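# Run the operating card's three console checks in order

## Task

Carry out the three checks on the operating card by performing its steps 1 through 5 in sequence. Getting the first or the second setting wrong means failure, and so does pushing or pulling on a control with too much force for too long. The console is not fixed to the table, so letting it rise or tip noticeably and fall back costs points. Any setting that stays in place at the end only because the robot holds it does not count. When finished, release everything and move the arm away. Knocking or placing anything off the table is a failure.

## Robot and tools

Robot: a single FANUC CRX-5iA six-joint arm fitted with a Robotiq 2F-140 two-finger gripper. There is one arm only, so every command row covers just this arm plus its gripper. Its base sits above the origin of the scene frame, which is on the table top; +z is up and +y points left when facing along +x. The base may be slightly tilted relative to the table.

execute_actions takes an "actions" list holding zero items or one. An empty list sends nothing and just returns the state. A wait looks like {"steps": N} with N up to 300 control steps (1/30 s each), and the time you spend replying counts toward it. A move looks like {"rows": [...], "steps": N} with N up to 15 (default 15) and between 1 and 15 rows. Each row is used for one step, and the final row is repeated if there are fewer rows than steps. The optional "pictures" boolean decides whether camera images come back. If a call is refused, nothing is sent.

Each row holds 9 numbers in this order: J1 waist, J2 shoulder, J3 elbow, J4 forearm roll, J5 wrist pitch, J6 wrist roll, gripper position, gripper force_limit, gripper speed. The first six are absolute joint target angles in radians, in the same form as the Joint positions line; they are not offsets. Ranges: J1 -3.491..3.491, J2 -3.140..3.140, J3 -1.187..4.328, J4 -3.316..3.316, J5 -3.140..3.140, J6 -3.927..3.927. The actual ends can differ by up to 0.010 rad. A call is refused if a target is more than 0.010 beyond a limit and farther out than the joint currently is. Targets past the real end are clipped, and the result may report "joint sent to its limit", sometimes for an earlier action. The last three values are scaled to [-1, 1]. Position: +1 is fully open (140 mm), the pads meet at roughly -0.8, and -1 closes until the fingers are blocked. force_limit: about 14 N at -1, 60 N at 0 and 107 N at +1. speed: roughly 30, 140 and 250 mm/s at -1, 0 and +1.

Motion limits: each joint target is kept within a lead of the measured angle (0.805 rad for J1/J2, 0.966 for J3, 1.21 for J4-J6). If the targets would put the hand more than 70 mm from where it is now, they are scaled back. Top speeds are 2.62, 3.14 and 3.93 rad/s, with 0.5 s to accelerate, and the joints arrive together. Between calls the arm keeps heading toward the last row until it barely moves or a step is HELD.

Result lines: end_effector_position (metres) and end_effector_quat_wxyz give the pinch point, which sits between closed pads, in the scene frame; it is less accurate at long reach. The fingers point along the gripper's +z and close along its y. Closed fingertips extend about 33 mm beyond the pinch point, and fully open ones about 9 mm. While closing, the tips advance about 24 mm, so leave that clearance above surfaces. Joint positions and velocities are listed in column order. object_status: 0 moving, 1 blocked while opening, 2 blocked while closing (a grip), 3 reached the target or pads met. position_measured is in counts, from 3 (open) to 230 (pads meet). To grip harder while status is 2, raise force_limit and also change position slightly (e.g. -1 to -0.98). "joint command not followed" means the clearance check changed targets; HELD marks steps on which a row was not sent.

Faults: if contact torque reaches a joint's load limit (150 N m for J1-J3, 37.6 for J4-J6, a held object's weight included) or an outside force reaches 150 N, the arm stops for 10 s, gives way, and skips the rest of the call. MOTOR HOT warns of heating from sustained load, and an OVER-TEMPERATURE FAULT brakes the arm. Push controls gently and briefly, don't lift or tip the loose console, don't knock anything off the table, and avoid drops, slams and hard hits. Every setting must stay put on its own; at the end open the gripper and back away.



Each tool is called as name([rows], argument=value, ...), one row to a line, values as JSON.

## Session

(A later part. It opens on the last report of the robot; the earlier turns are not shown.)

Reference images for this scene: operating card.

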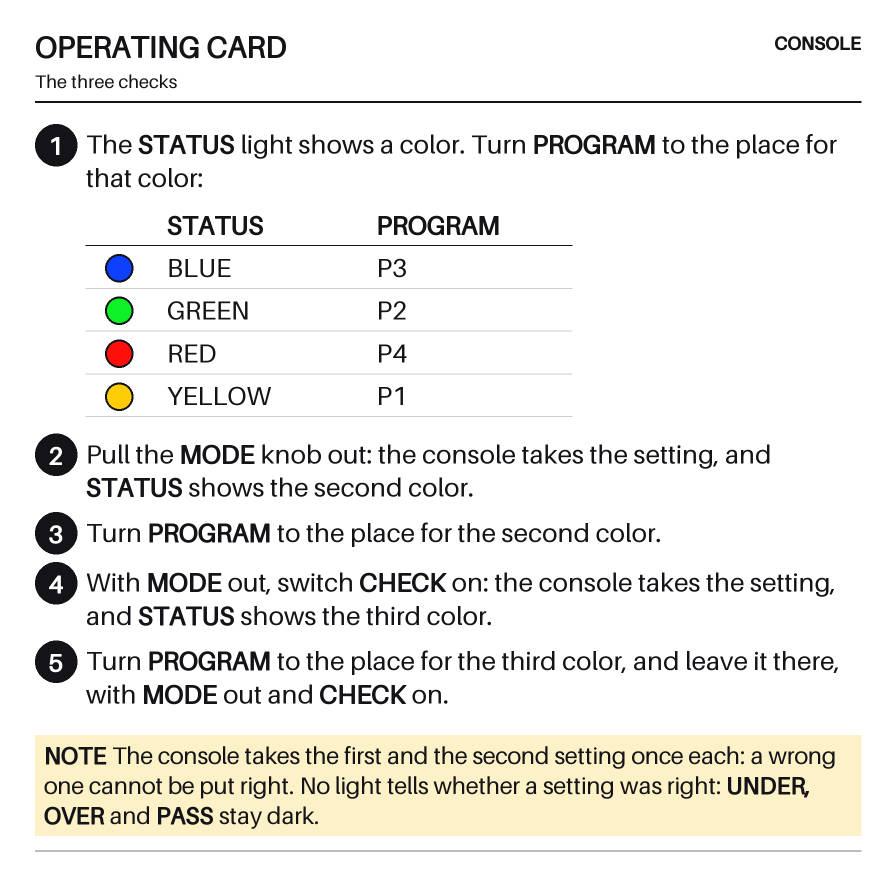

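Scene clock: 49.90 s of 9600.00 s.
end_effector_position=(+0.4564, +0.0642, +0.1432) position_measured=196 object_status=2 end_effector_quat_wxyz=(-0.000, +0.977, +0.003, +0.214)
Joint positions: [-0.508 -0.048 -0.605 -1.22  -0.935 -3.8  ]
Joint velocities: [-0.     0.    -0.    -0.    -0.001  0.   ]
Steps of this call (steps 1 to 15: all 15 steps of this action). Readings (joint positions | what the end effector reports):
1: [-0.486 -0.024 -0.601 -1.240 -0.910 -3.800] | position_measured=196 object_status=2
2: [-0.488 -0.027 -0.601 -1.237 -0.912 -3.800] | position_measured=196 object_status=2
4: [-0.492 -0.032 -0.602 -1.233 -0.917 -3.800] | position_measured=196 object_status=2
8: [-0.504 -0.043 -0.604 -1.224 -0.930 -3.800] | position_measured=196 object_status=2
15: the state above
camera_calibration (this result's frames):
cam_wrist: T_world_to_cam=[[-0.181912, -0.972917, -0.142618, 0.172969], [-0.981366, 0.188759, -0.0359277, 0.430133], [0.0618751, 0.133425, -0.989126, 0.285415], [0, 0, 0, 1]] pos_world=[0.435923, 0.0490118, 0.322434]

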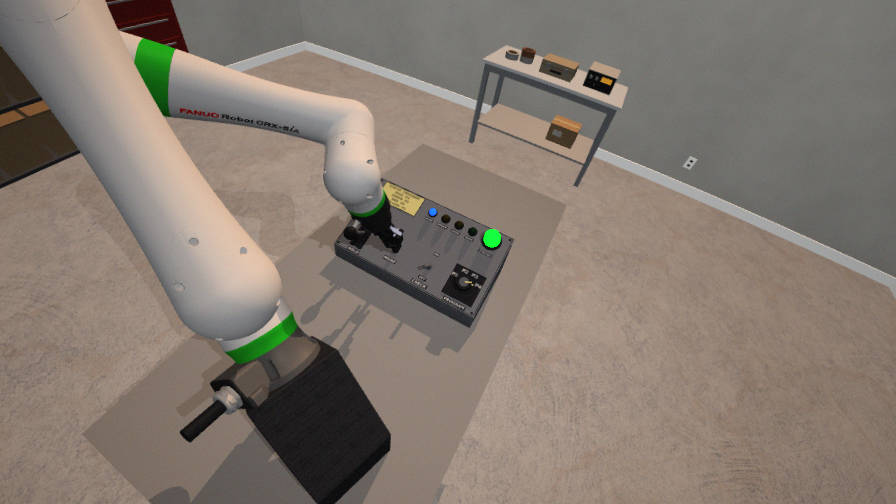

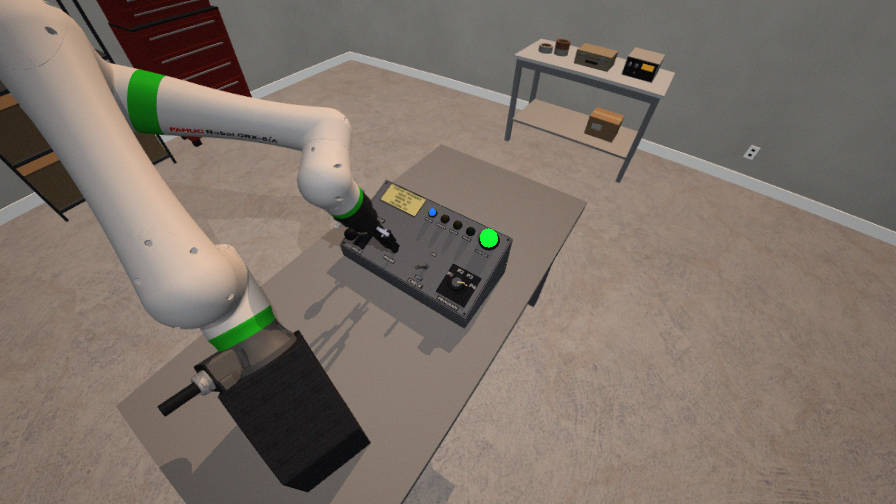

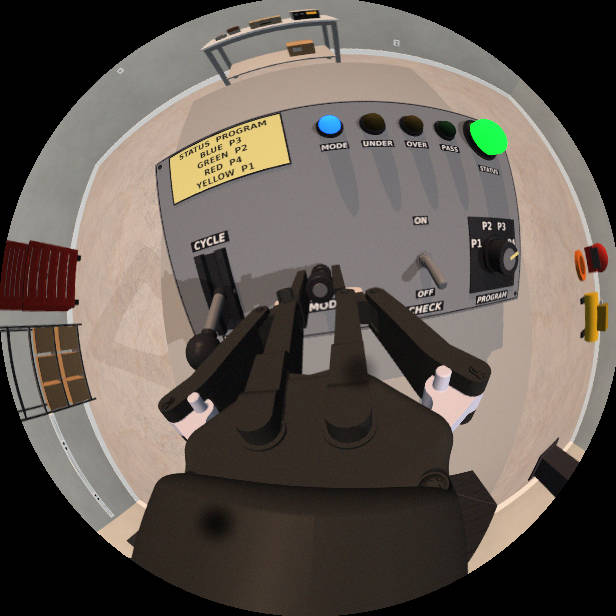

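execute_actions([
  {"rows":[[-0.5121,-0.0523,-0.6064,-1.2164,-0.9394,-3.8,-1,-0.3,0],[-0.5121,-0.0523,-0.6064,-1.2164,-0.9394,-3.8,-1,-0.3,0],[-0.5121,-0.0523,-0.6064,-1.2164,-0.9394,-3.8,-1,-0.3,0],[-0.5121,-0.0523,-0.6064,-1.2164,-0.9394,-3.8,-1,-0.3,0],[-0.5121,-0.0523,-0.6064,-1.2164,-0.9394,-3.8,-0.2,-0.3,0]],"steps":12},
], pictures=false)

execute_actions([
  {"rows":[[-0.5995,-0.146,-0.6245,-1.14,-1.037,-3.8,-0.2,-0.3,0]],"steps":11},
], pictures=false)

execute_actions([
  {"rows":[[-0.9696,0.5852,-0.2896,-1.1596,-1.147,-3.27,0,-0.3,0]]},
], pictures=false)

execute_actions([
  {"steps":15},
], pictures=false)

execute_actions([
  {"rows":[[-0.8903,0.6517,-0.2767,-1.2376,-1.082,-3.27,0,-0.3,0]],"steps":11},
], pictures=false)

execute_actions([
  {"rows":[[-0.8903,0.6517,-0.2767,-1.2376,-1.082,-3.27,-1,-0.3,0]],"steps":13},
], pictures=false)

execute_actions([
  {"rows":[[-0.8903,0.6517,-0.2767,-1.2376,-1.082,-1.7,-1,-0.3,0]]},
], pictures=false)

execute_actions([
  {"steps":15},
], pictures=false)

execute_actions([
  {"rows":[[-0.8903,0.6517,-0.2767,-1.2376,-1.082,-1.7,0,-0.3,0]],"steps":7},
], pictures=false)

execute_actions([
  {"rows":[[-0.9696,0.5852,-0.2896,-1.1596,-1.147,-1.7,0,-0.3,0]],"steps":12},
])

zoom_image(camera="cam_wrist", region=[190,200,450,340])

Scene clock: 60.67 s of 9600.00 s.
end_effector_position=(+0.4552, +0.0642, +0.1448) position_measured=154 object_status=0 end_effector_quat_wxyz=(-0.000, +0.977, +0.004, +0.214)
Joint positions: [-0.512 -0.052 -0.607 -1.216 -0.94  -3.8  ]
Joint velocities: [-0. -0.  0.  0. -0.  0.]
Steps of this call (steps 1 to 15: the robot went on to your last target; steps 16 to 90: nothing new was sent; then 7.37 s passed at rest; steps 91 to 102: all 12 steps of this action). Readings (joint positions | what the end effector reports):
91: [-0.509 -0.048 -0.605 -1.220 -0.935 -3.800] | position_measured=196 object_status=2
92: [-0.510 -0.050 -0.606 -1.218 -0.937 -3.800] | position_measured=196 object_status=2
94: [-0.512 -0.052 -0.606 -1.217 -0.939 -3.800] | position_measured=196 object_status=2
98: [-0.512 -0.052 -0.607 -1.216 -0.940 -3.800] | position_measured=177 object_status=0
102: the state above

Scene clock: 61.03 s of 9600.00 s.
end_effector_position=(+0.4337, +0.0633, +0.1829) position_measured=154 object_status=3 end_effector_quat_wxyz=(+0.007, +0.977, +0.029, +0.212)
Joint positions: [-0.599 -0.146 -0.624 -1.14  -1.037 -3.8  ]
Joint velocities: [ 0.    -0.     0.     0.003 -0.002 -0.   ]
Steps of this call (steps 1 to 11: all 11 steps of this action). Readings (joint positions | what the end effector reports):
1: [-0.512 -0.053 -0.607 -1.216 -0.940 -3.800] | position_measured=154 object_status=0
2: [-0.515 -0.056 -0.607 -1.214 -0.943 -3.800] | position_measured=154 object_status=0
4: [-0.537 -0.079 -0.612 -1.194 -0.968 -3.800] | position_measured=154 object_status=0
8: [-0.596 -0.143 -0.624 -1.143 -1.033 -3.800] | position_measured=154 object_status=3
11: the state above

Scene clock: 61.53 s of 9600.00 s.
end_effector_position=(+0.4581, -0.0645, +0.1875) position_measured=129 object_status=3 end_effector_quat_wxyz=(+0.014, +0.978, +0.026, +0.205)
Joint positions: [-0.806  0.261 -0.437 -1.152 -1.098 -3.505]
Joint velocities: [-0.55   1.087  0.494 -0.025 -0.162  0.782]
Steps of this call (steps 1 to 15: all 15 steps of this action). Readings (joint positions | what the end effector reports):
1: [-0.600 -0.146 -0.624 -1.140 -1.037 -3.800] | position_measured=154 object_status=0
2: [-0.601 -0.143 -0.623 -1.140 -1.038 -3.797] | position_measured=150 object_status=0
4: [-0.613 -0.119 -0.611 -1.143 -1.041 -3.780] | position_measured=135 object_status=0
8: [-0.672 -0.002 -0.556 -1.146 -1.059 -3.696] | position_measured=129 object_status=0
15: the state above

Scene clock: 62.03 s of 9600.00 s.
end_effector_position=(+0.4424, -0.1752, +0.1781) position_measured=129 object_status=3 end_effector_quat_wxyz=(+0.005, +0.977, +0.025, +0.214)
Joint positions: [-0.97   0.585 -0.29  -1.16  -1.147 -3.27 ]
Joint velocities: [ 0.     0.002  0.     0.    -0.     0.001]
Steps of this call (steps 1 to 15: the robot went on to your last target). Readings (joint positions | what the end effector reports):
1: [-0.824 0.298 -0.420 -1.153 -1.104 -3.478] | position_measured=129 object_status=3
2: [-0.843 0.335 -0.403 -1.154 -1.109 -3.452] | position_measured=129 object_status=3
4: [-0.880 0.407 -0.370 -1.155 -1.120 -3.399] | position_measured=129 object_status=3
8: [-0.945 0.536 -0.312 -1.158 -1.139 -3.306] | position_measured=129 object_status=3
15: the state above

Scene clock: 62.40 s of 9600.00 s.
end_effector_position=(+0.4634, -0.1750, +0.1328) position_measured=129 object_status=3 end_effector_quat_wxyz=(+0.001, +0.977, +0.008, +0.214)
Joint positions: [-0.89   0.652 -0.277 -1.237 -1.082 -3.27 ]
Joint velocities: [-0.     0.     0.001 -0.002  0.002 -0.   ]
Steps of this call (steps 1 to 11: all 11 steps of this action). Readings (joint positions | what the end effector reports):
1: [-0.969 0.585 -0.290 -1.160 -1.147 -3.270] | position_measured=129 object_status=3
2: [-0.967 0.588 -0.289 -1.163 -1.145 -3.270] | position_measured=129 object_status=3
4: [-0.943 0.608 -0.285 -1.187 -1.124 -3.270] | position_measured=129 object_status=3
8: [-0.891 0.651 -0.277 -1.237 -1.083 -3.270] | position_measured=129 object_status=3
11: the state above

Scene clock: 62.83 s of 9600.00 s.
end_effector_position=(+0.4635, -0.1752, +0.1328) position_measured=168 object_status=0 end_effector_quat_wxyz=(+0.001, +0.977, +0.008, +0.214)
Joint positions: [-0.89   0.652 -0.277 -1.238 -1.081 -3.27 ]
Joint velocities: [ 0.     0.    -0.001  0.    -0.002  0.   ]
Steps of this call (steps 1 to 13: all 13 steps of this action). Readings (joint positions | what the end effector reports):
1: [-0.890 0.652 -0.277 -1.238 -1.082 -3.270] | position_measured=129 object_status=0
2: [-0.890 0.652 -0.277 -1.238 -1.082 -3.270] | position_measured=133 object_status=0
4: [-0.890 0.652 -0.277 -1.238 -1.082 -3.270] | position_measured=148 object_status=0
8: [-0.890 0.652 -0.277 -1.238 -1.081 -3.270] | position_measured=168 object_status=0
13: the state above

Scene clock: 63.33 s of 9600.00 s.
end_effector_position=(+0.4634, -0.1750, +0.1327) position_measured=168 object_status=2 end_effector_quat_wxyz=(+0.089, +0.886, +0.412, +0.194)
Joint positions: [-0.89   0.652 -0.277 -1.238 -1.082 -2.415]
Joint velocities: [ 0.001  0.001 -0.001 -0.    -0.     3.255]
Steps of this call (steps 1 to 15: all 15 steps of this action). Readings (joint positions | what the end effector reports):
1: [-0.890 0.652 -0.277 -1.238 -1.082 -3.270] | position_measured=168 object_status=2
2: [-0.890 0.652 -0.277 -1.238 -1.082 -3.264] | position_measured=168 object_status=2
4: [-0.890 0.652 -0.277 -1.238 -1.082 -3.229] | position_measured=168 object_status=2
8: [-0.890 0.652 -0.277 -1.238 -1.082 -3.053] | position_measured=168 object_status=2
15: the state above

Scene clock: 63.83 s of 9600.00 s.
end_effector_position=(+0.4634, -0.1749, +0.1327) position_measured=168 object_status=2 end_effector_quat_wxyz=(+0.151, +0.686, +0.696, +0.151)
Joint positions: [-0.89   0.652 -0.277 -1.238 -1.082 -1.7  ]
Joint velocities: [-0.     0.001 -0.    -0.    -0.001  0.003]
Steps of this call (steps 1 to 15: the robot went on to your last target). Readings (joint positions | what the end effector reports):
1: [-0.890 0.652 -0.277 -1.238 -1.082 -2.309] | position_measured=168 object_status=2
2: [-0.890 0.652 -0.277 -1.238 -1.082 -2.210] | position_measured=168 object_status=2
4: [-0.890 0.652 -0.277 -1.238 -1.082 -2.039] | position_measured=168 object_status=2
8: [-0.890 0.652 -0.277 -1.238 -1.082 -1.802] | position_measured=168 object_status=2
15: the state above

Scene clock: 64.07 s of 9600.00 s.
end_effector_position=(+0.4635, -0.1749, +0.1327) position_measured=129 object_status=0 end_effector_quat_wxyz=(+0.151, +0.686, +0.696, +0.151)
Joint positions: [-0.89   0.652 -0.277 -1.238 -1.082 -1.7  ]
Joint velocities: [ 0.001  0.     0.001 -0.     0.001 -0.   ]
Steps of this call (steps 1 to 7: all 7 steps of this action). Readings (joint positions | what the end effector reports):
1: [-0.890 0.652 -0.277 -1.238 -1.082 -1.700] | position_measured=168 object_status=0
2: [-0.890 0.652 -0.277 -1.238 -1.082 -1.700] | position_measured=168 object_status=0
4: [-0.890 0.652 -0.277 -1.238 -1.082 -1.700] | position_measured=148 object_status=0
7: the state above

Scene clock: 64.47 s of 9600.00 s.
end_effector_position=(+0.4424, -0.1753, +0.1780) position_measured=129 object_status=3 end_effector_quat_wxyz=(+0.154, +0.673, +0.708, +0.148)
Joint positions: [-0.97   0.585 -0.29  -1.16  -1.147 -1.7  ]
Joint velocities: [ 0.001  0.    -0.     0.001 -0.     0.   ]
Steps of this call (steps 1 to 12: all 12 steps of this action). Readings (joint positions | what the end effector reports):
1: [-0.890 0.652 -0.277 -1.238 -1.082 -1.700] | position_measured=129 object_status=0
2: [-0.893 0.649 -0.277 -1.234 -1.084 -1.700] | position_measured=129 object_status=0
4: [-0.917 0.629 -0.281 -1.211 -1.104 -1.700] | position_measured=129 object_status=0
8: [-0.969 0.586 -0.289 -1.161 -1.146 -1.700] | position_measured=129 object_status=3
12: the state above
camera_calibration (this result's frames):
cam_wrist: T_world_to_cam=[[0.914021, -0.181168, 0.362964, -0.493612], [-0.292068, -0.91484, 0.278861, -0.0915723], [0.281534, -0.360895, -0.889097, 0.151077], [0, 0, 0, 1]] pos_world=[0.381893, -0.118678, 0.339022]

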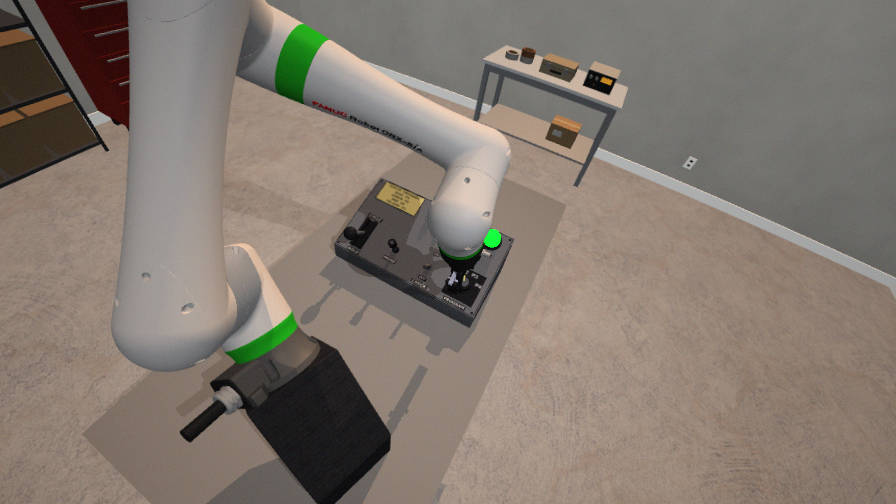

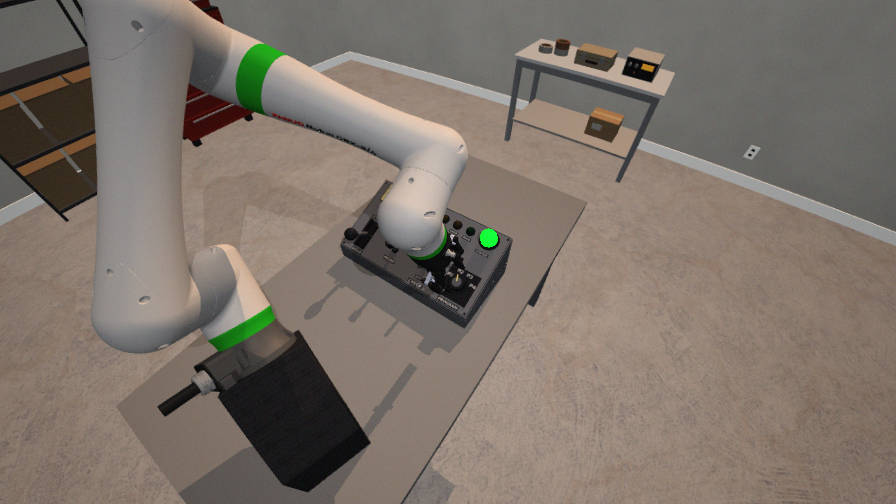

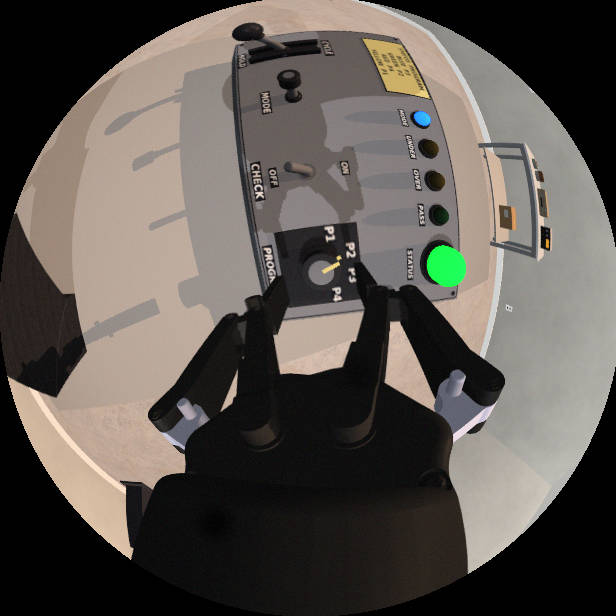

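Region (190, 200, 450, 340) of cam_wrist's 616x616 image, scaled by 1.938, with more detail than that image has; it fills the top 271 rows of this view, and the rest is white.

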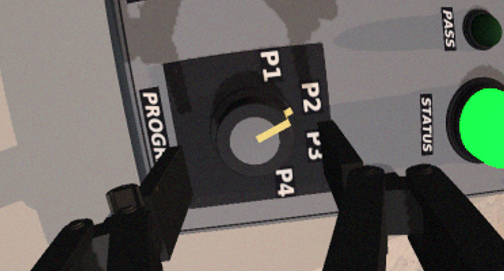

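execute_actions([
  {"rows":[[-0.855,0.2629,-0.5836,-1.2238,-1.0877,-3.36,-0.9,-0.3,0]]},
], pictures=false)

execute_actions([
  {"steps":17},
], pictures=false)

execute_actions([
  {"rows":[[-0.7797,0.3347,-0.5705,-1.3036,-1.0225,-3.34,-0.9,-0.3,0]],"steps":11},
], pictures=false)

execute_actions([
  {"rows":[[-0.7686,0.3318,-0.5404,-1.2913,-1.0249,-3.37,-0.9,-0.3,0]],"steps":10},
])

Scene clock: 69.03 s of 9600.00 s.
end_effector_position=(+0.4235, -0.1008, +0.1659) position_measured=231 object_status=0 end_effector_quat_wxyz=(+0.083, +0.900, +0.380, +0.198)
Joint positions: [-0.901  0.393 -0.465 -1.198 -1.112 -2.556]
Joint velocities: [ 0.197 -0.549 -0.503 -0.109  0.101 -3.365]
Steps of this call (steps 1 to 15: the robot went on to your last target; steps 16 to 90: nothing new was sent; then 1.07 s passed at rest; steps 91 to 105: all 15 steps of this action). Readings (joint positions | what the end effector reports):
91: [-0.970 0.585 -0.290 -1.160 -1.147 -1.700] | position_measured=129 object_status=0
92: [-0.970 0.584 -0.290 -1.160 -1.147 -1.705] | position_measured=133 object_status=0
94: [-0.967 0.574 -0.299 -1.161 -1.146 -1.741] | position_measured=148 object_status=0
98: [-0.950 0.528 -0.342 -1.171 -1.137 -1.917] | position_measured=178 object_status=0
105: the state above

Scene clock: 69.60 s of 9600.00 s.
end_effector_position=(+0.4027, -0.0551, +0.1540) position_measured=232 object_status=3 end_effector_quat_wxyz=(+0.001, +0.977, +0.010, +0.215)
Joint positions: [-0.855  0.263 -0.584 -1.224 -1.088 -3.36 ]
Joint velocities: [-0.     0.    -0.001 -0.     0.    -0.002]
Steps of this call (steps 1 to 17: the robot went on to your last target). Readings (joint positions | what the end effector reports):
1: [-0.895 0.375 -0.481 -1.201 -1.108 -2.668] | position_measured=232 object_status=0
2: [-0.889 0.358 -0.497 -1.205 -1.105 -2.773] | position_measured=232 object_status=0
4: [-0.878 0.328 -0.524 -1.211 -1.100 -2.957] | position_measured=232 object_status=0
8: [-0.863 0.285 -0.563 -1.219 -1.092 -3.222] | position_measured=232 object_status=3
17: the state above

Scene clock: 69.97 s of 9600.00 s.
end_effector_position=(+0.4190, -0.0555, +0.1185) position_measured=232 object_status=3 end_effector_quat_wxyz=(-0.001, +0.977, -0.004, +0.215)
Joint positions: [-0.78   0.335 -0.571 -1.303 -1.023 -3.34 ]
Joint velocities: [ 0.001  0.     0.    -0.002  0.001  0.   ]
Steps of this call (steps 1 to 11: all 11 steps of this action). Readings (joint positions | what the end effector reports):
1: [-0.855 0.263 -0.584 -1.224 -1.087 -3.360] | position_measured=232 object_status=3
2: [-0.851 0.266 -0.584 -1.228 -1.084 -3.360] | position_measured=232 object_status=3
4: [-0.828 0.289 -0.580 -1.253 -1.064 -3.353] | position_measured=232 object_status=3
8: [-0.780 0.334 -0.571 -1.303 -1.023 -3.340] | position_measured=232 object_status=3
11: the state above

Scene clock: 70.30 s of 9600.00 s.
end_effector_position=(+0.4323, -0.0564, +0.1246) position_measured=232 object_status=3 end_effector_quat_wxyz=(+0.000, +0.977, +0.001, +0.215)
Joint positions: [-0.769  0.332 -0.54  -1.291 -1.025 -3.37 ]
Joint velocities: [-0.    -0.     0.002 -0.    -0.    -0.   ]
Steps of this call (steps 1 to 10: all 10 steps of this action). Readings (joint positions | what the end effector reports):
1: [-0.780 0.335 -0.570 -1.304 -1.023 -3.340] | position_measured=232 object_status=3
2: [-0.778 0.334 -0.566 -1.302 -1.023 -3.344] | position_measured=232 object_status=3
4: [-0.771 0.332 -0.546 -1.294 -1.024 -3.364] | position_measured=232 object_status=3
8: [-0.769 0.332 -0.541 -1.291 -1.025 -3.370] | position_measured=232 object_status=3
10: the state above
camera_calibration (this result's frames):
cam_wrist: T_world_to_cam=[[-0.185389, -0.972245, -0.142725, 0.050232], [-0.980579, 0.192494, -0.037575, 0.428692], [0.0640059, 0.132987, -0.989049, 0.283629], [0, 0, 0, 1]] pos_world=[0.411524, -0.0714018, 0.303801]

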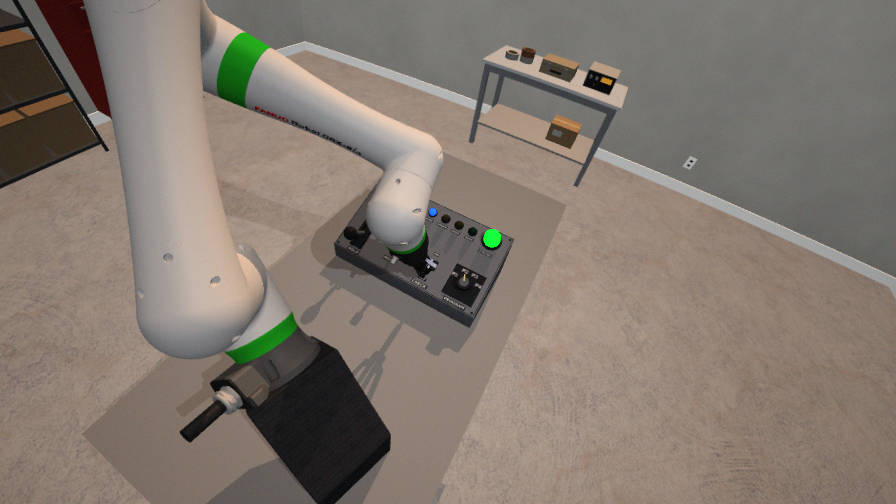

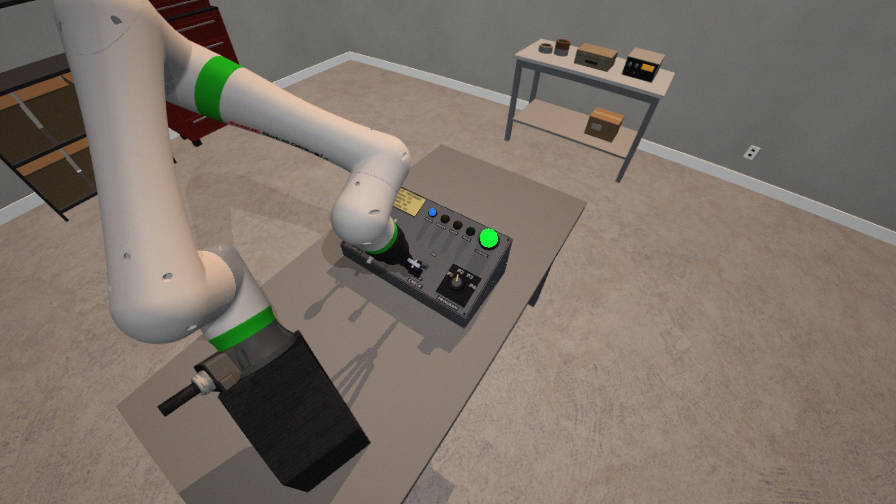

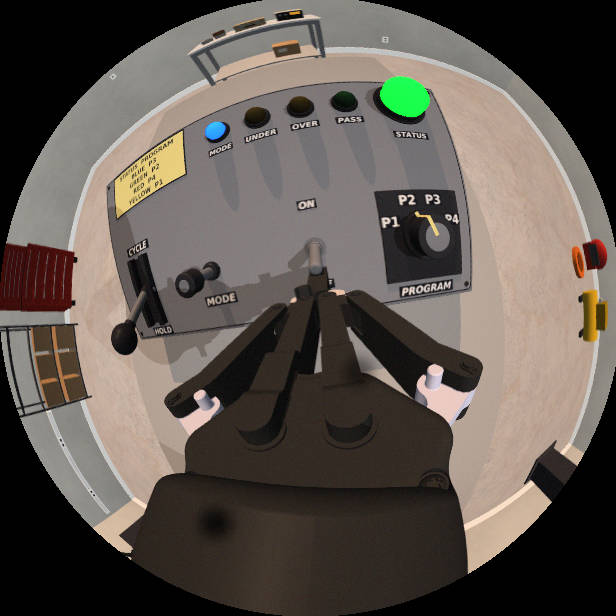

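execute_actions([
  {"rows":[[-0.7649,0.3309,-0.5303,-1.2872,-1.0257,-3.38,-0.9,-0.3,0],[-0.7649,0.3309,-0.5303,-1.2872,-1.0257,-3.38,-0.9,-0.3,0],[-0.7612,0.3299,-0.5203,-1.283,-1.0264,-3.395,-0.9,-0.3,0],[-0.7612,0.3299,-0.5203,-1.283,-1.0264,-3.395,-0.9,-0.3,0],[-0.7575,0.329,-0.5103,-1.279,-1.0272,-3.41,-0.9,-0.3,0],[-0.7575,0.329,-0.5103,-1.279,-1.0272,-3.41,-0.9,-0.3,0],[-0.7537,0.328,-0.5,-1.275,-1.028,-3.42,-0.9,-0.3,0]]},
])

Scene clock: 76.13 s of 9600.00 s.
end_effector_position=(+0.4504, -0.0565, +0.1330) position_measured=232 object_status=3 end_effector_quat_wxyz=(+0.000, +0.977, +0.002, +0.214)
Joint positions: [-0.754  0.328 -0.5   -1.275 -1.028 -3.42 ]
Joint velocities: [ 0. -0. -0. -0. -0. -0.]
Steps of this call (steps 1 to 15: the robot went on to your last target; steps 16 to 90: nothing new was sent; then 2.33 s passed at rest; steps 91 to 105: all 15 steps of this action). Readings (joint positions | what the end effector reports):
91: [-0.768 0.332 -0.540 -1.291 -1.025 -3.370] | position_measured=232 object_status=3
92: [-0.767 0.332 -0.537 -1.290 -1.025 -3.374] | position_measured=232 object_status=3
94: [-0.764 0.331 -0.527 -1.286 -1.026 -3.386] | position_measured=232 object_status=3
98: [-0.756 0.329 -0.507 -1.277 -1.028 -3.413] | position_measured=232 object_status=3
105: the state above
camera_calibration (this result's frames):
cam_wrist: T_world_to_cam=[[-0.182663, -0.972907, -0.141728, 0.0532432], [-0.981132, 0.189669, -0.0374932, 0.446796], [0.0633589, 0.132206, -0.989195, 0.291049], [0, 0, 0, 1]] pos_world=[0.429651, -0.0714212, 0.312202]

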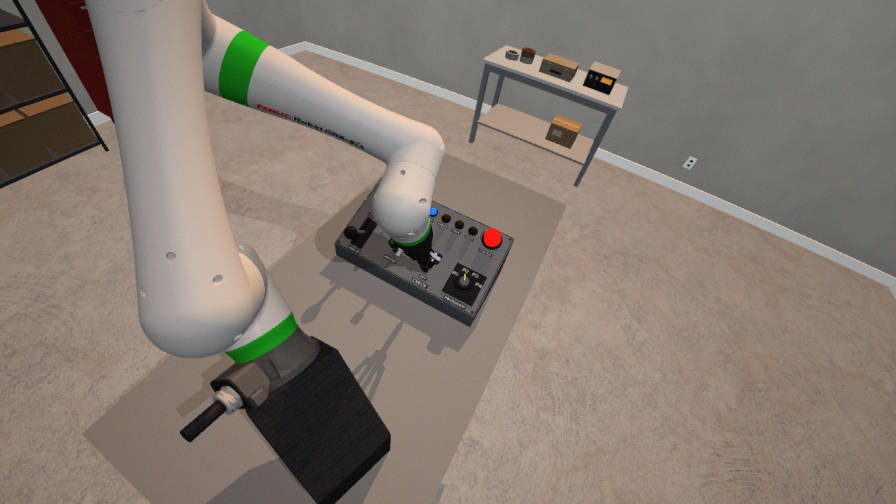

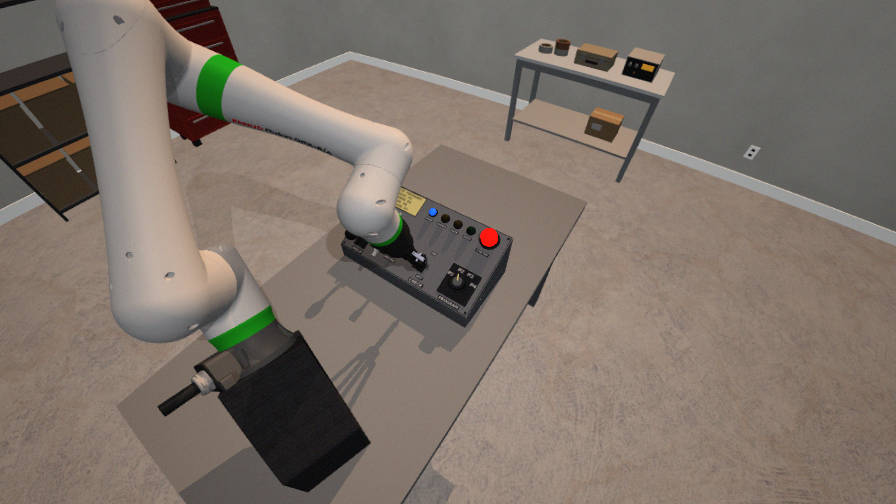

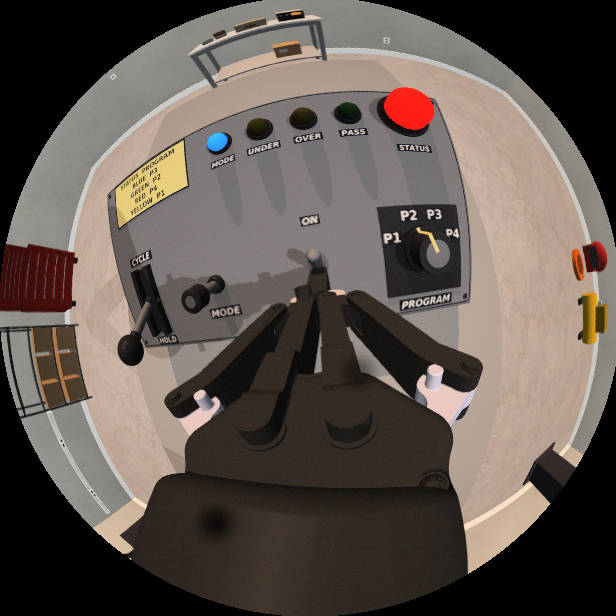

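execute_actions([
  {"rows":[[-0.8476,0.261,-0.5635,-1.2156,-1.0893,-3.36,-0.9,-0.3,0]],"steps":11},
], pictures=false)

execute_actions([
  {"rows":[[-0.9696,0.5852,-0.2896,-1.1596,-1.147,-2.3,0,-0.3,0]]},
], pictures=false)

execute_actions([
  {"steps":10},
], pictures=false)

execute_actions([
  {"rows":[[-0.8903,0.6517,-0.2767,-1.2376,-1.082,-2.3,0,-0.3,0]],"steps":12},
])

zoom_image(camera="cam_wrist", region=[190,160,450,340])

Scene clock: 81.03 s of 9600.00 s.
end_effector_position=(+0.4111, -0.0562, +0.1588) position_measured=232 object_status=3 end_effector_quat_wxyz=(+0.005, +0.976, +0.022, +0.215)
Joint positions: [-0.848  0.261 -0.563 -1.216 -1.089 -3.36 ]
Joint velocities: [ 0.    -0.    -0.003  0.003 -0.002  0.001]
Steps of this call (steps 1 to 15: the robot went on to your last target; steps 16 to 90: nothing new was sent; then 1.53 s passed at rest; steps 91 to 101: all 11 steps of this action). Readings (joint positions | what the end effector reports):
91: [-0.754 0.328 -0.500 -1.275 -1.028 -3.420] | position_measured=232 object_status=3
92: [-0.757 0.325 -0.501 -1.273 -1.029 -3.418] | position_measured=232 object_status=3
94: [-0.780 0.308 -0.518 -1.258 -1.045 -3.403] | position_measured=232 object_status=3
98: [-0.844 0.263 -0.561 -1.218 -1.087 -3.362] | position_measured=232 object_status=3
101: the state above

Scene clock: 81.53 s of 9600.00 s.
end_effector_position=(+0.4382, -0.1405, +0.1747) position_measured=131 object_status=0 end_effector_quat_wxyz=(+0.078, +0.910, +0.356, +0.199)
Joint positions: [-0.935  0.495 -0.365 -1.175 -1.131 -2.598]
Joint velocities: [-0.243  0.636  0.531  0.111 -0.115  2.091]
Steps of this call (steps 1 to 15: all 15 steps of this action). Readings (joint positions | what the end effector reports):
1: [-0.848 0.261 -0.563 -1.216 -1.089 -3.360] | position_measured=232 object_status=0
2: [-0.848 0.263 -0.562 -1.215 -1.090 -3.354] | position_measured=232 object_status=0
4: [-0.852 0.274 -0.552 -1.213 -1.092 -3.319] | position_measured=213 object_status=0
8: [-0.872 0.330 -0.504 -1.204 -1.101 -3.143] | position_measured=183 object_status=0
15: the state above

Scene clock: 81.87 s of 9600.00 s.
end_effector_position=(+0.4424, -0.1752, +0.1781) position_measured=129 object_status=3 end_effector_quat_wxyz=(+0.104, +0.852, +0.477, +0.187)
Joint positions: [-0.97   0.585 -0.29  -1.16  -1.147 -2.3  ]
Joint velocities: [0.    0.    0.002 0.    0.001 0.004]
Steps of this call (steps 1 to 10: the robot went on to your last target). Readings (joint positions | what the end effector reports):
1: [-0.943 0.516 -0.348 -1.172 -1.134 -2.531] | position_measured=129 object_status=0
2: [-0.950 0.533 -0.333 -1.169 -1.138 -2.472] | position_measured=129 object_status=0
4: [-0.960 0.561 -0.310 -1.164 -1.143 -2.381] | position_measured=129 object_status=0
8: [-0.969 0.585 -0.290 -1.160 -1.147 -2.302] | position_measured=129 object_status=3
10: the state above

Scene clock: 82.27 s of 9600.00 s.
end_effector_position=(+0.4634, -0.1750, +0.1328) position_measured=129 object_status=3 end_effector_quat_wxyz=(+0.100, +0.861, +0.462, +0.189)
Joint positions: [-0.89   0.652 -0.277 -1.238 -1.082 -2.3  ]
Joint velocities: [ 0.001  0.     0.    -0.001  0.001  0.   ]
Steps of this call (steps 1 to 12: all 12 steps of this action). Readings (joint positions | what the end effector reports):
1: [-0.970 0.585 -0.290 -1.160 -1.147 -2.300] | position_measured=129 object_status=3
2: [-0.967 0.588 -0.289 -1.162 -1.145 -2.300] | position_measured=129 object_status=3
4: [-0.943 0.608 -0.285 -1.186 -1.125 -2.300] | position_measured=129 object_status=3
8: [-0.891 0.651 -0.277 -1.236 -1.083 -2.300] | position_measured=129 object_status=3
12: the state above
camera_calibration (this result's frames):
cam_wrist: T_world_to_cam=[[0.64248, -0.728755, 0.236929, -0.44964], [-0.758873, -0.648025, 0.0646156, 0.218913], [0.106447, -0.221313, -0.969376, 0.221238], [0, 0, 0, 1]] pos_world=[0.431462, -0.136853, 0.30685]

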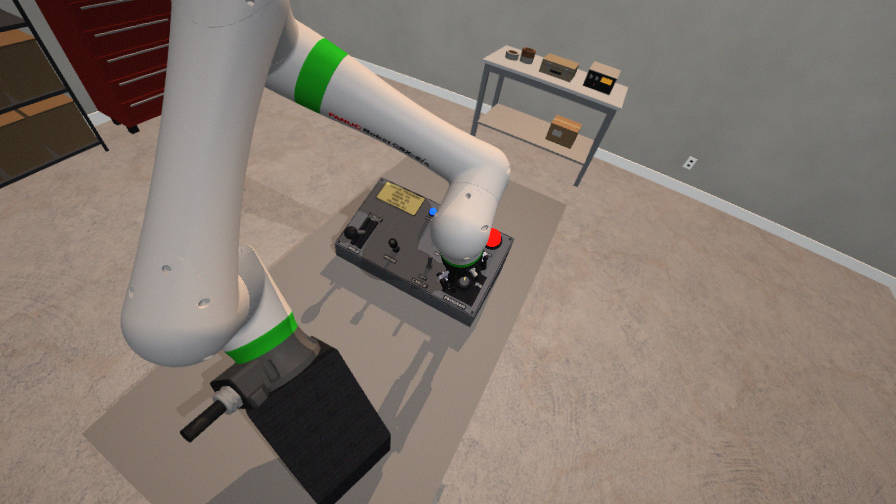

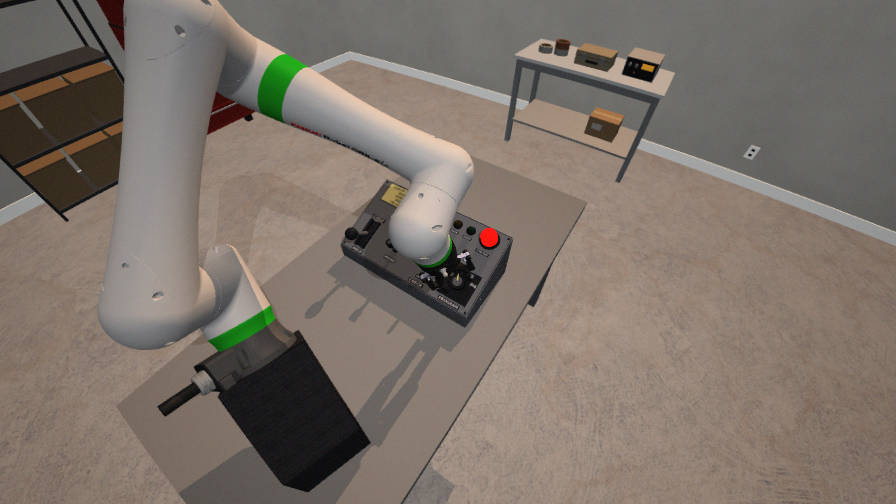

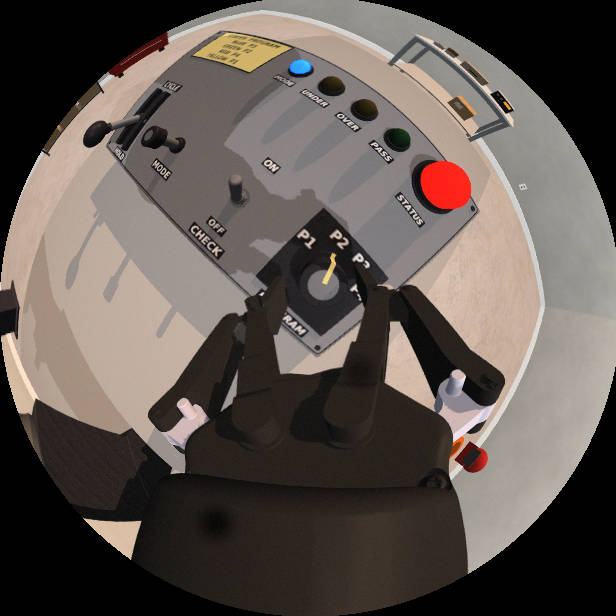

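Region (190, 160, 450, 340) of cam_wrist's 616x616 image, scaled by 1.938, with more detail than that image has; it fills the top 349 rows of this view, and the rest is white.

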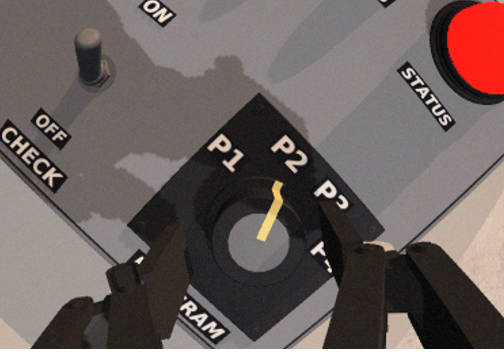

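execute_actions([
  {"rows":[[-0.887,0.6525,-0.2719,-1.2376,-1.082,-2.3,0,-0.3,0],[-0.887,0.6525,-0.2719,-1.2376,-1.082,-2.3,-1,-0.3,0]]},
], pictures=false)

execute_actions([
  {"rows":[[-0.887,0.6525,-0.2719,-1.2376,-1.082,-3.87,-1,-0.3,0]]},
], pictures=false)

execute_actions([
  {"steps":15},
], pictures=false)

execute_actions([
  {"rows":[[-0.887,0.6525,-0.2719,-1.2376,-1.082,-3.87,0,-0.3,0]],"steps":7},
], pictures=false)

execute_actions([
  {"rows":[[-1.045,0.52,-0.298,-1.08,-1.21,-3.87,0,-0.3,0]]},
])

zoom_image(camera="cam_wrist", region=[170,140,430,400])

Scene clock: 89.40 s of 9600.00 s.
end_effector_position=(+0.4660, -0.1751, +0.1328) position_measured=168 object_status=2 end_effector_quat_wxyz=(+0.101, +0.859, +0.464, +0.188)
Joint positions: [-0.887  0.652 -0.272 -1.238 -1.082 -2.3  ]
Joint velocities: [-0.001 -0.     0.     0.001  0.    -0.   ]
Steps of this call (steps 1 to 15: the robot went on to your last target; steps 16 to 90: nothing new was sent; then 3.63 s passed at rest; steps 91 to 105: all 15 steps of this action). Readings (joint positions | what the end effector reports):
91: [-0.890 0.652 -0.277 -1.238 -1.082 -2.300] | position_measured=129 object_status=3
92: [-0.889 0.652 -0.275 -1.238 -1.082 -2.300] | position_measured=129 object_status=0
94: [-0.887 0.652 -0.272 -1.238 -1.082 -2.300] | position_measured=140 object_status=0
98: [-0.887 0.652 -0.272 -1.238 -1.082 -2.300] | position_measured=168 object_status=0
105: the state above

Scene clock: 89.90 s of 9600.00 s.
end_effector_position=(+0.4659, -0.1751, +0.1328) position_measured=168 object_status=2 end_effector_quat_wxyz=(+0.013, +0.975, +0.066, +0.213)
Joint positions: [-0.887  0.652 -0.272 -1.238 -1.082 -3.155]
Joint velocities: [-0.    -0.     0.001 -0.    -0.    -3.255]
Steps of this call (steps 1 to 15: all 15 steps of this action). Readings (joint positions | what the end effector reports):
1: [-0.887 0.652 -0.272 -1.238 -1.082 -2.300] | position_measured=168 object_status=2
2: [-0.887 0.652 -0.272 -1.238 -1.082 -2.305] | position_measured=168 object_status=2
4: [-0.887 0.652 -0.272 -1.238 -1.082 -2.341] | position_measured=168 object_status=2
8: [-0.887 0.652 -0.272 -1.238 -1.082 -2.517] | position_measured=168 object_status=2
15: the state above

Scene clock: 90.40 s of 9600.00 s.
end_effector_position=(+0.4658, -0.1750, +0.1327) position_measured=168 object_status=2 end_effector_quat_wxyz=(-0.062, +0.936, -0.279, +0.204)
Joint positions: [-0.887  0.652 -0.272 -1.237 -1.082 -3.87 ]
Joint velocities: [-0.    -0.    -0.001 -0.    -0.    -0.003]
Steps of this call (steps 1 to 15: the robot went on to your last target). Readings (joint positions | what the end effector reports):
1: [-0.887 0.652 -0.272 -1.238 -1.082 -3.261] | position_measured=168 object_status=2
2: [-0.887 0.652 -0.272 -1.238 -1.082 -3.360] | position_measured=168 object_status=2
4: [-0.887 0.652 -0.272 -1.237 -1.082 -3.531] | position_measured=168 object_status=2
8: [-0.887 0.652 -0.272 -1.237 -1.082 -3.768] | position_measured=168 object_status=2
15: the state above

Scene clock: 90.63 s of 9600.00 s.
end_effector_position=(+0.4655, -0.1746, +0.1325) position_measured=129 object_status=0 end_effector_quat_wxyz=(-0.063, +0.936, -0.279, +0.204)
Joint positions: [-0.887  0.653 -0.272 -1.238 -1.083 -3.87 ]
Joint velocities: [-0.001  0.     0.     0.     0.008  0.   ]
Steps of this call (steps 1 to 7: all 7 steps of this action). Readings (joint positions | what the end effector reports):
1: [-0.887 0.652 -0.272 -1.237 -1.082 -3.870] | position_measured=168 object_status=0
2: [-0.887 0.652 -0.272 -1.237 -1.083 -3.870] | position_measured=168 object_status=0
4: [-0.887 0.653 -0.272 -1.238 -1.083 -3.870] | position_measured=148 object_status=0
7: the state above

Scene clock: 91.13 s of 9600.00 s.
end_effector_position=(+0.4174, -0.1754, +0.2206) position_measured=129 object_status=3 end_effector_quat_wxyz=(-0.050, +0.946, -0.249, +0.203)
Joint positions: [-1.045  0.52  -0.298 -1.08  -1.21  -3.87 ]
Joint velocities: [ 0.001 -0.    -0.     0.002 -0.     0.   ]
Steps of this call (steps 1 to 15: all 15 steps of this action). Readings (joint positions | what the end effector reports):
1: [-0.887 0.652 -0.272 -1.238 -1.083 -3.870] | position_measured=129 object_status=0
2: [-0.890 0.650 -0.272 -1.235 -1.084 -3.870] | position_measured=129 object_status=0
4: [-0.913 0.630 -0.276 -1.210 -1.104 -3.870] | position_measured=129 object_status=0
8: [-1.007 0.552 -0.292 -1.118 -1.179 -3.870] | position_measured=129 object_status=3
15: the state above
camera_calibration (this result's frames):
cam_wrist: T_world_to_cam=[[-0.599187, -0.73381, -0.320154, 0.199116], [-0.785179, 0.616741, 0.0559059, 0.412768], [0.156427, 0.284876, -0.945715, 0.373907], [0, 0, 0, 1]] pos_world=[0.384915, -0.214975, 0.394281]

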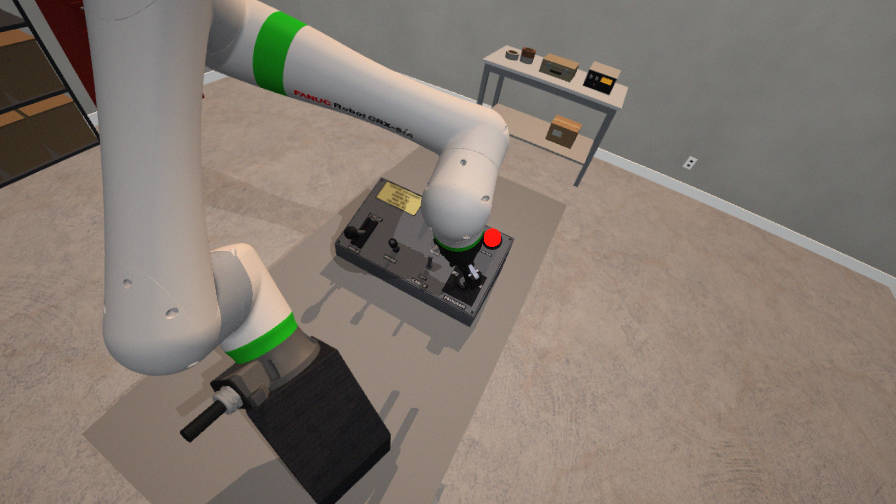

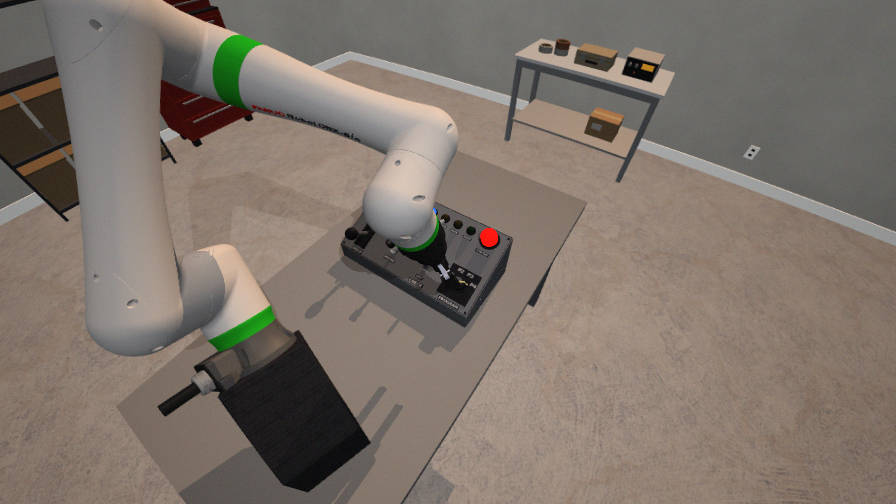

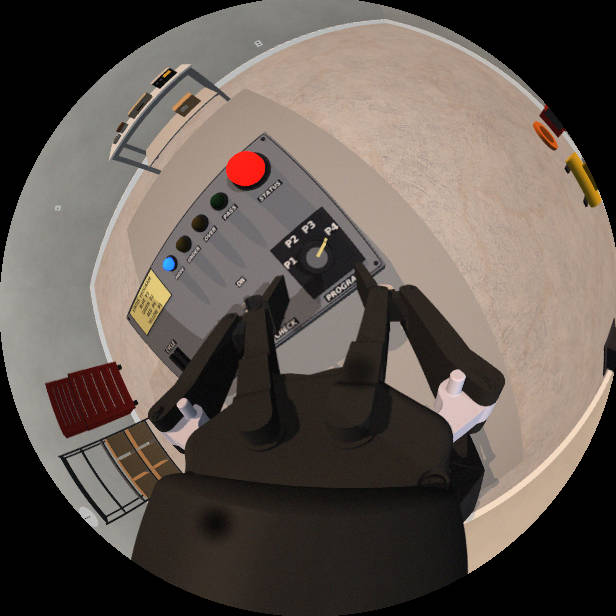

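Region (170, 140, 430, 400) of cam_wrist's 616x616 image, scaled by 1.938, with more detail than that image has.

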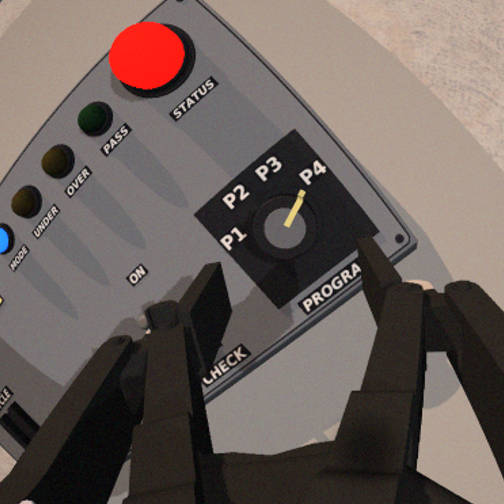

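finished_scene(scene=2)

The scene is finished: the task was done.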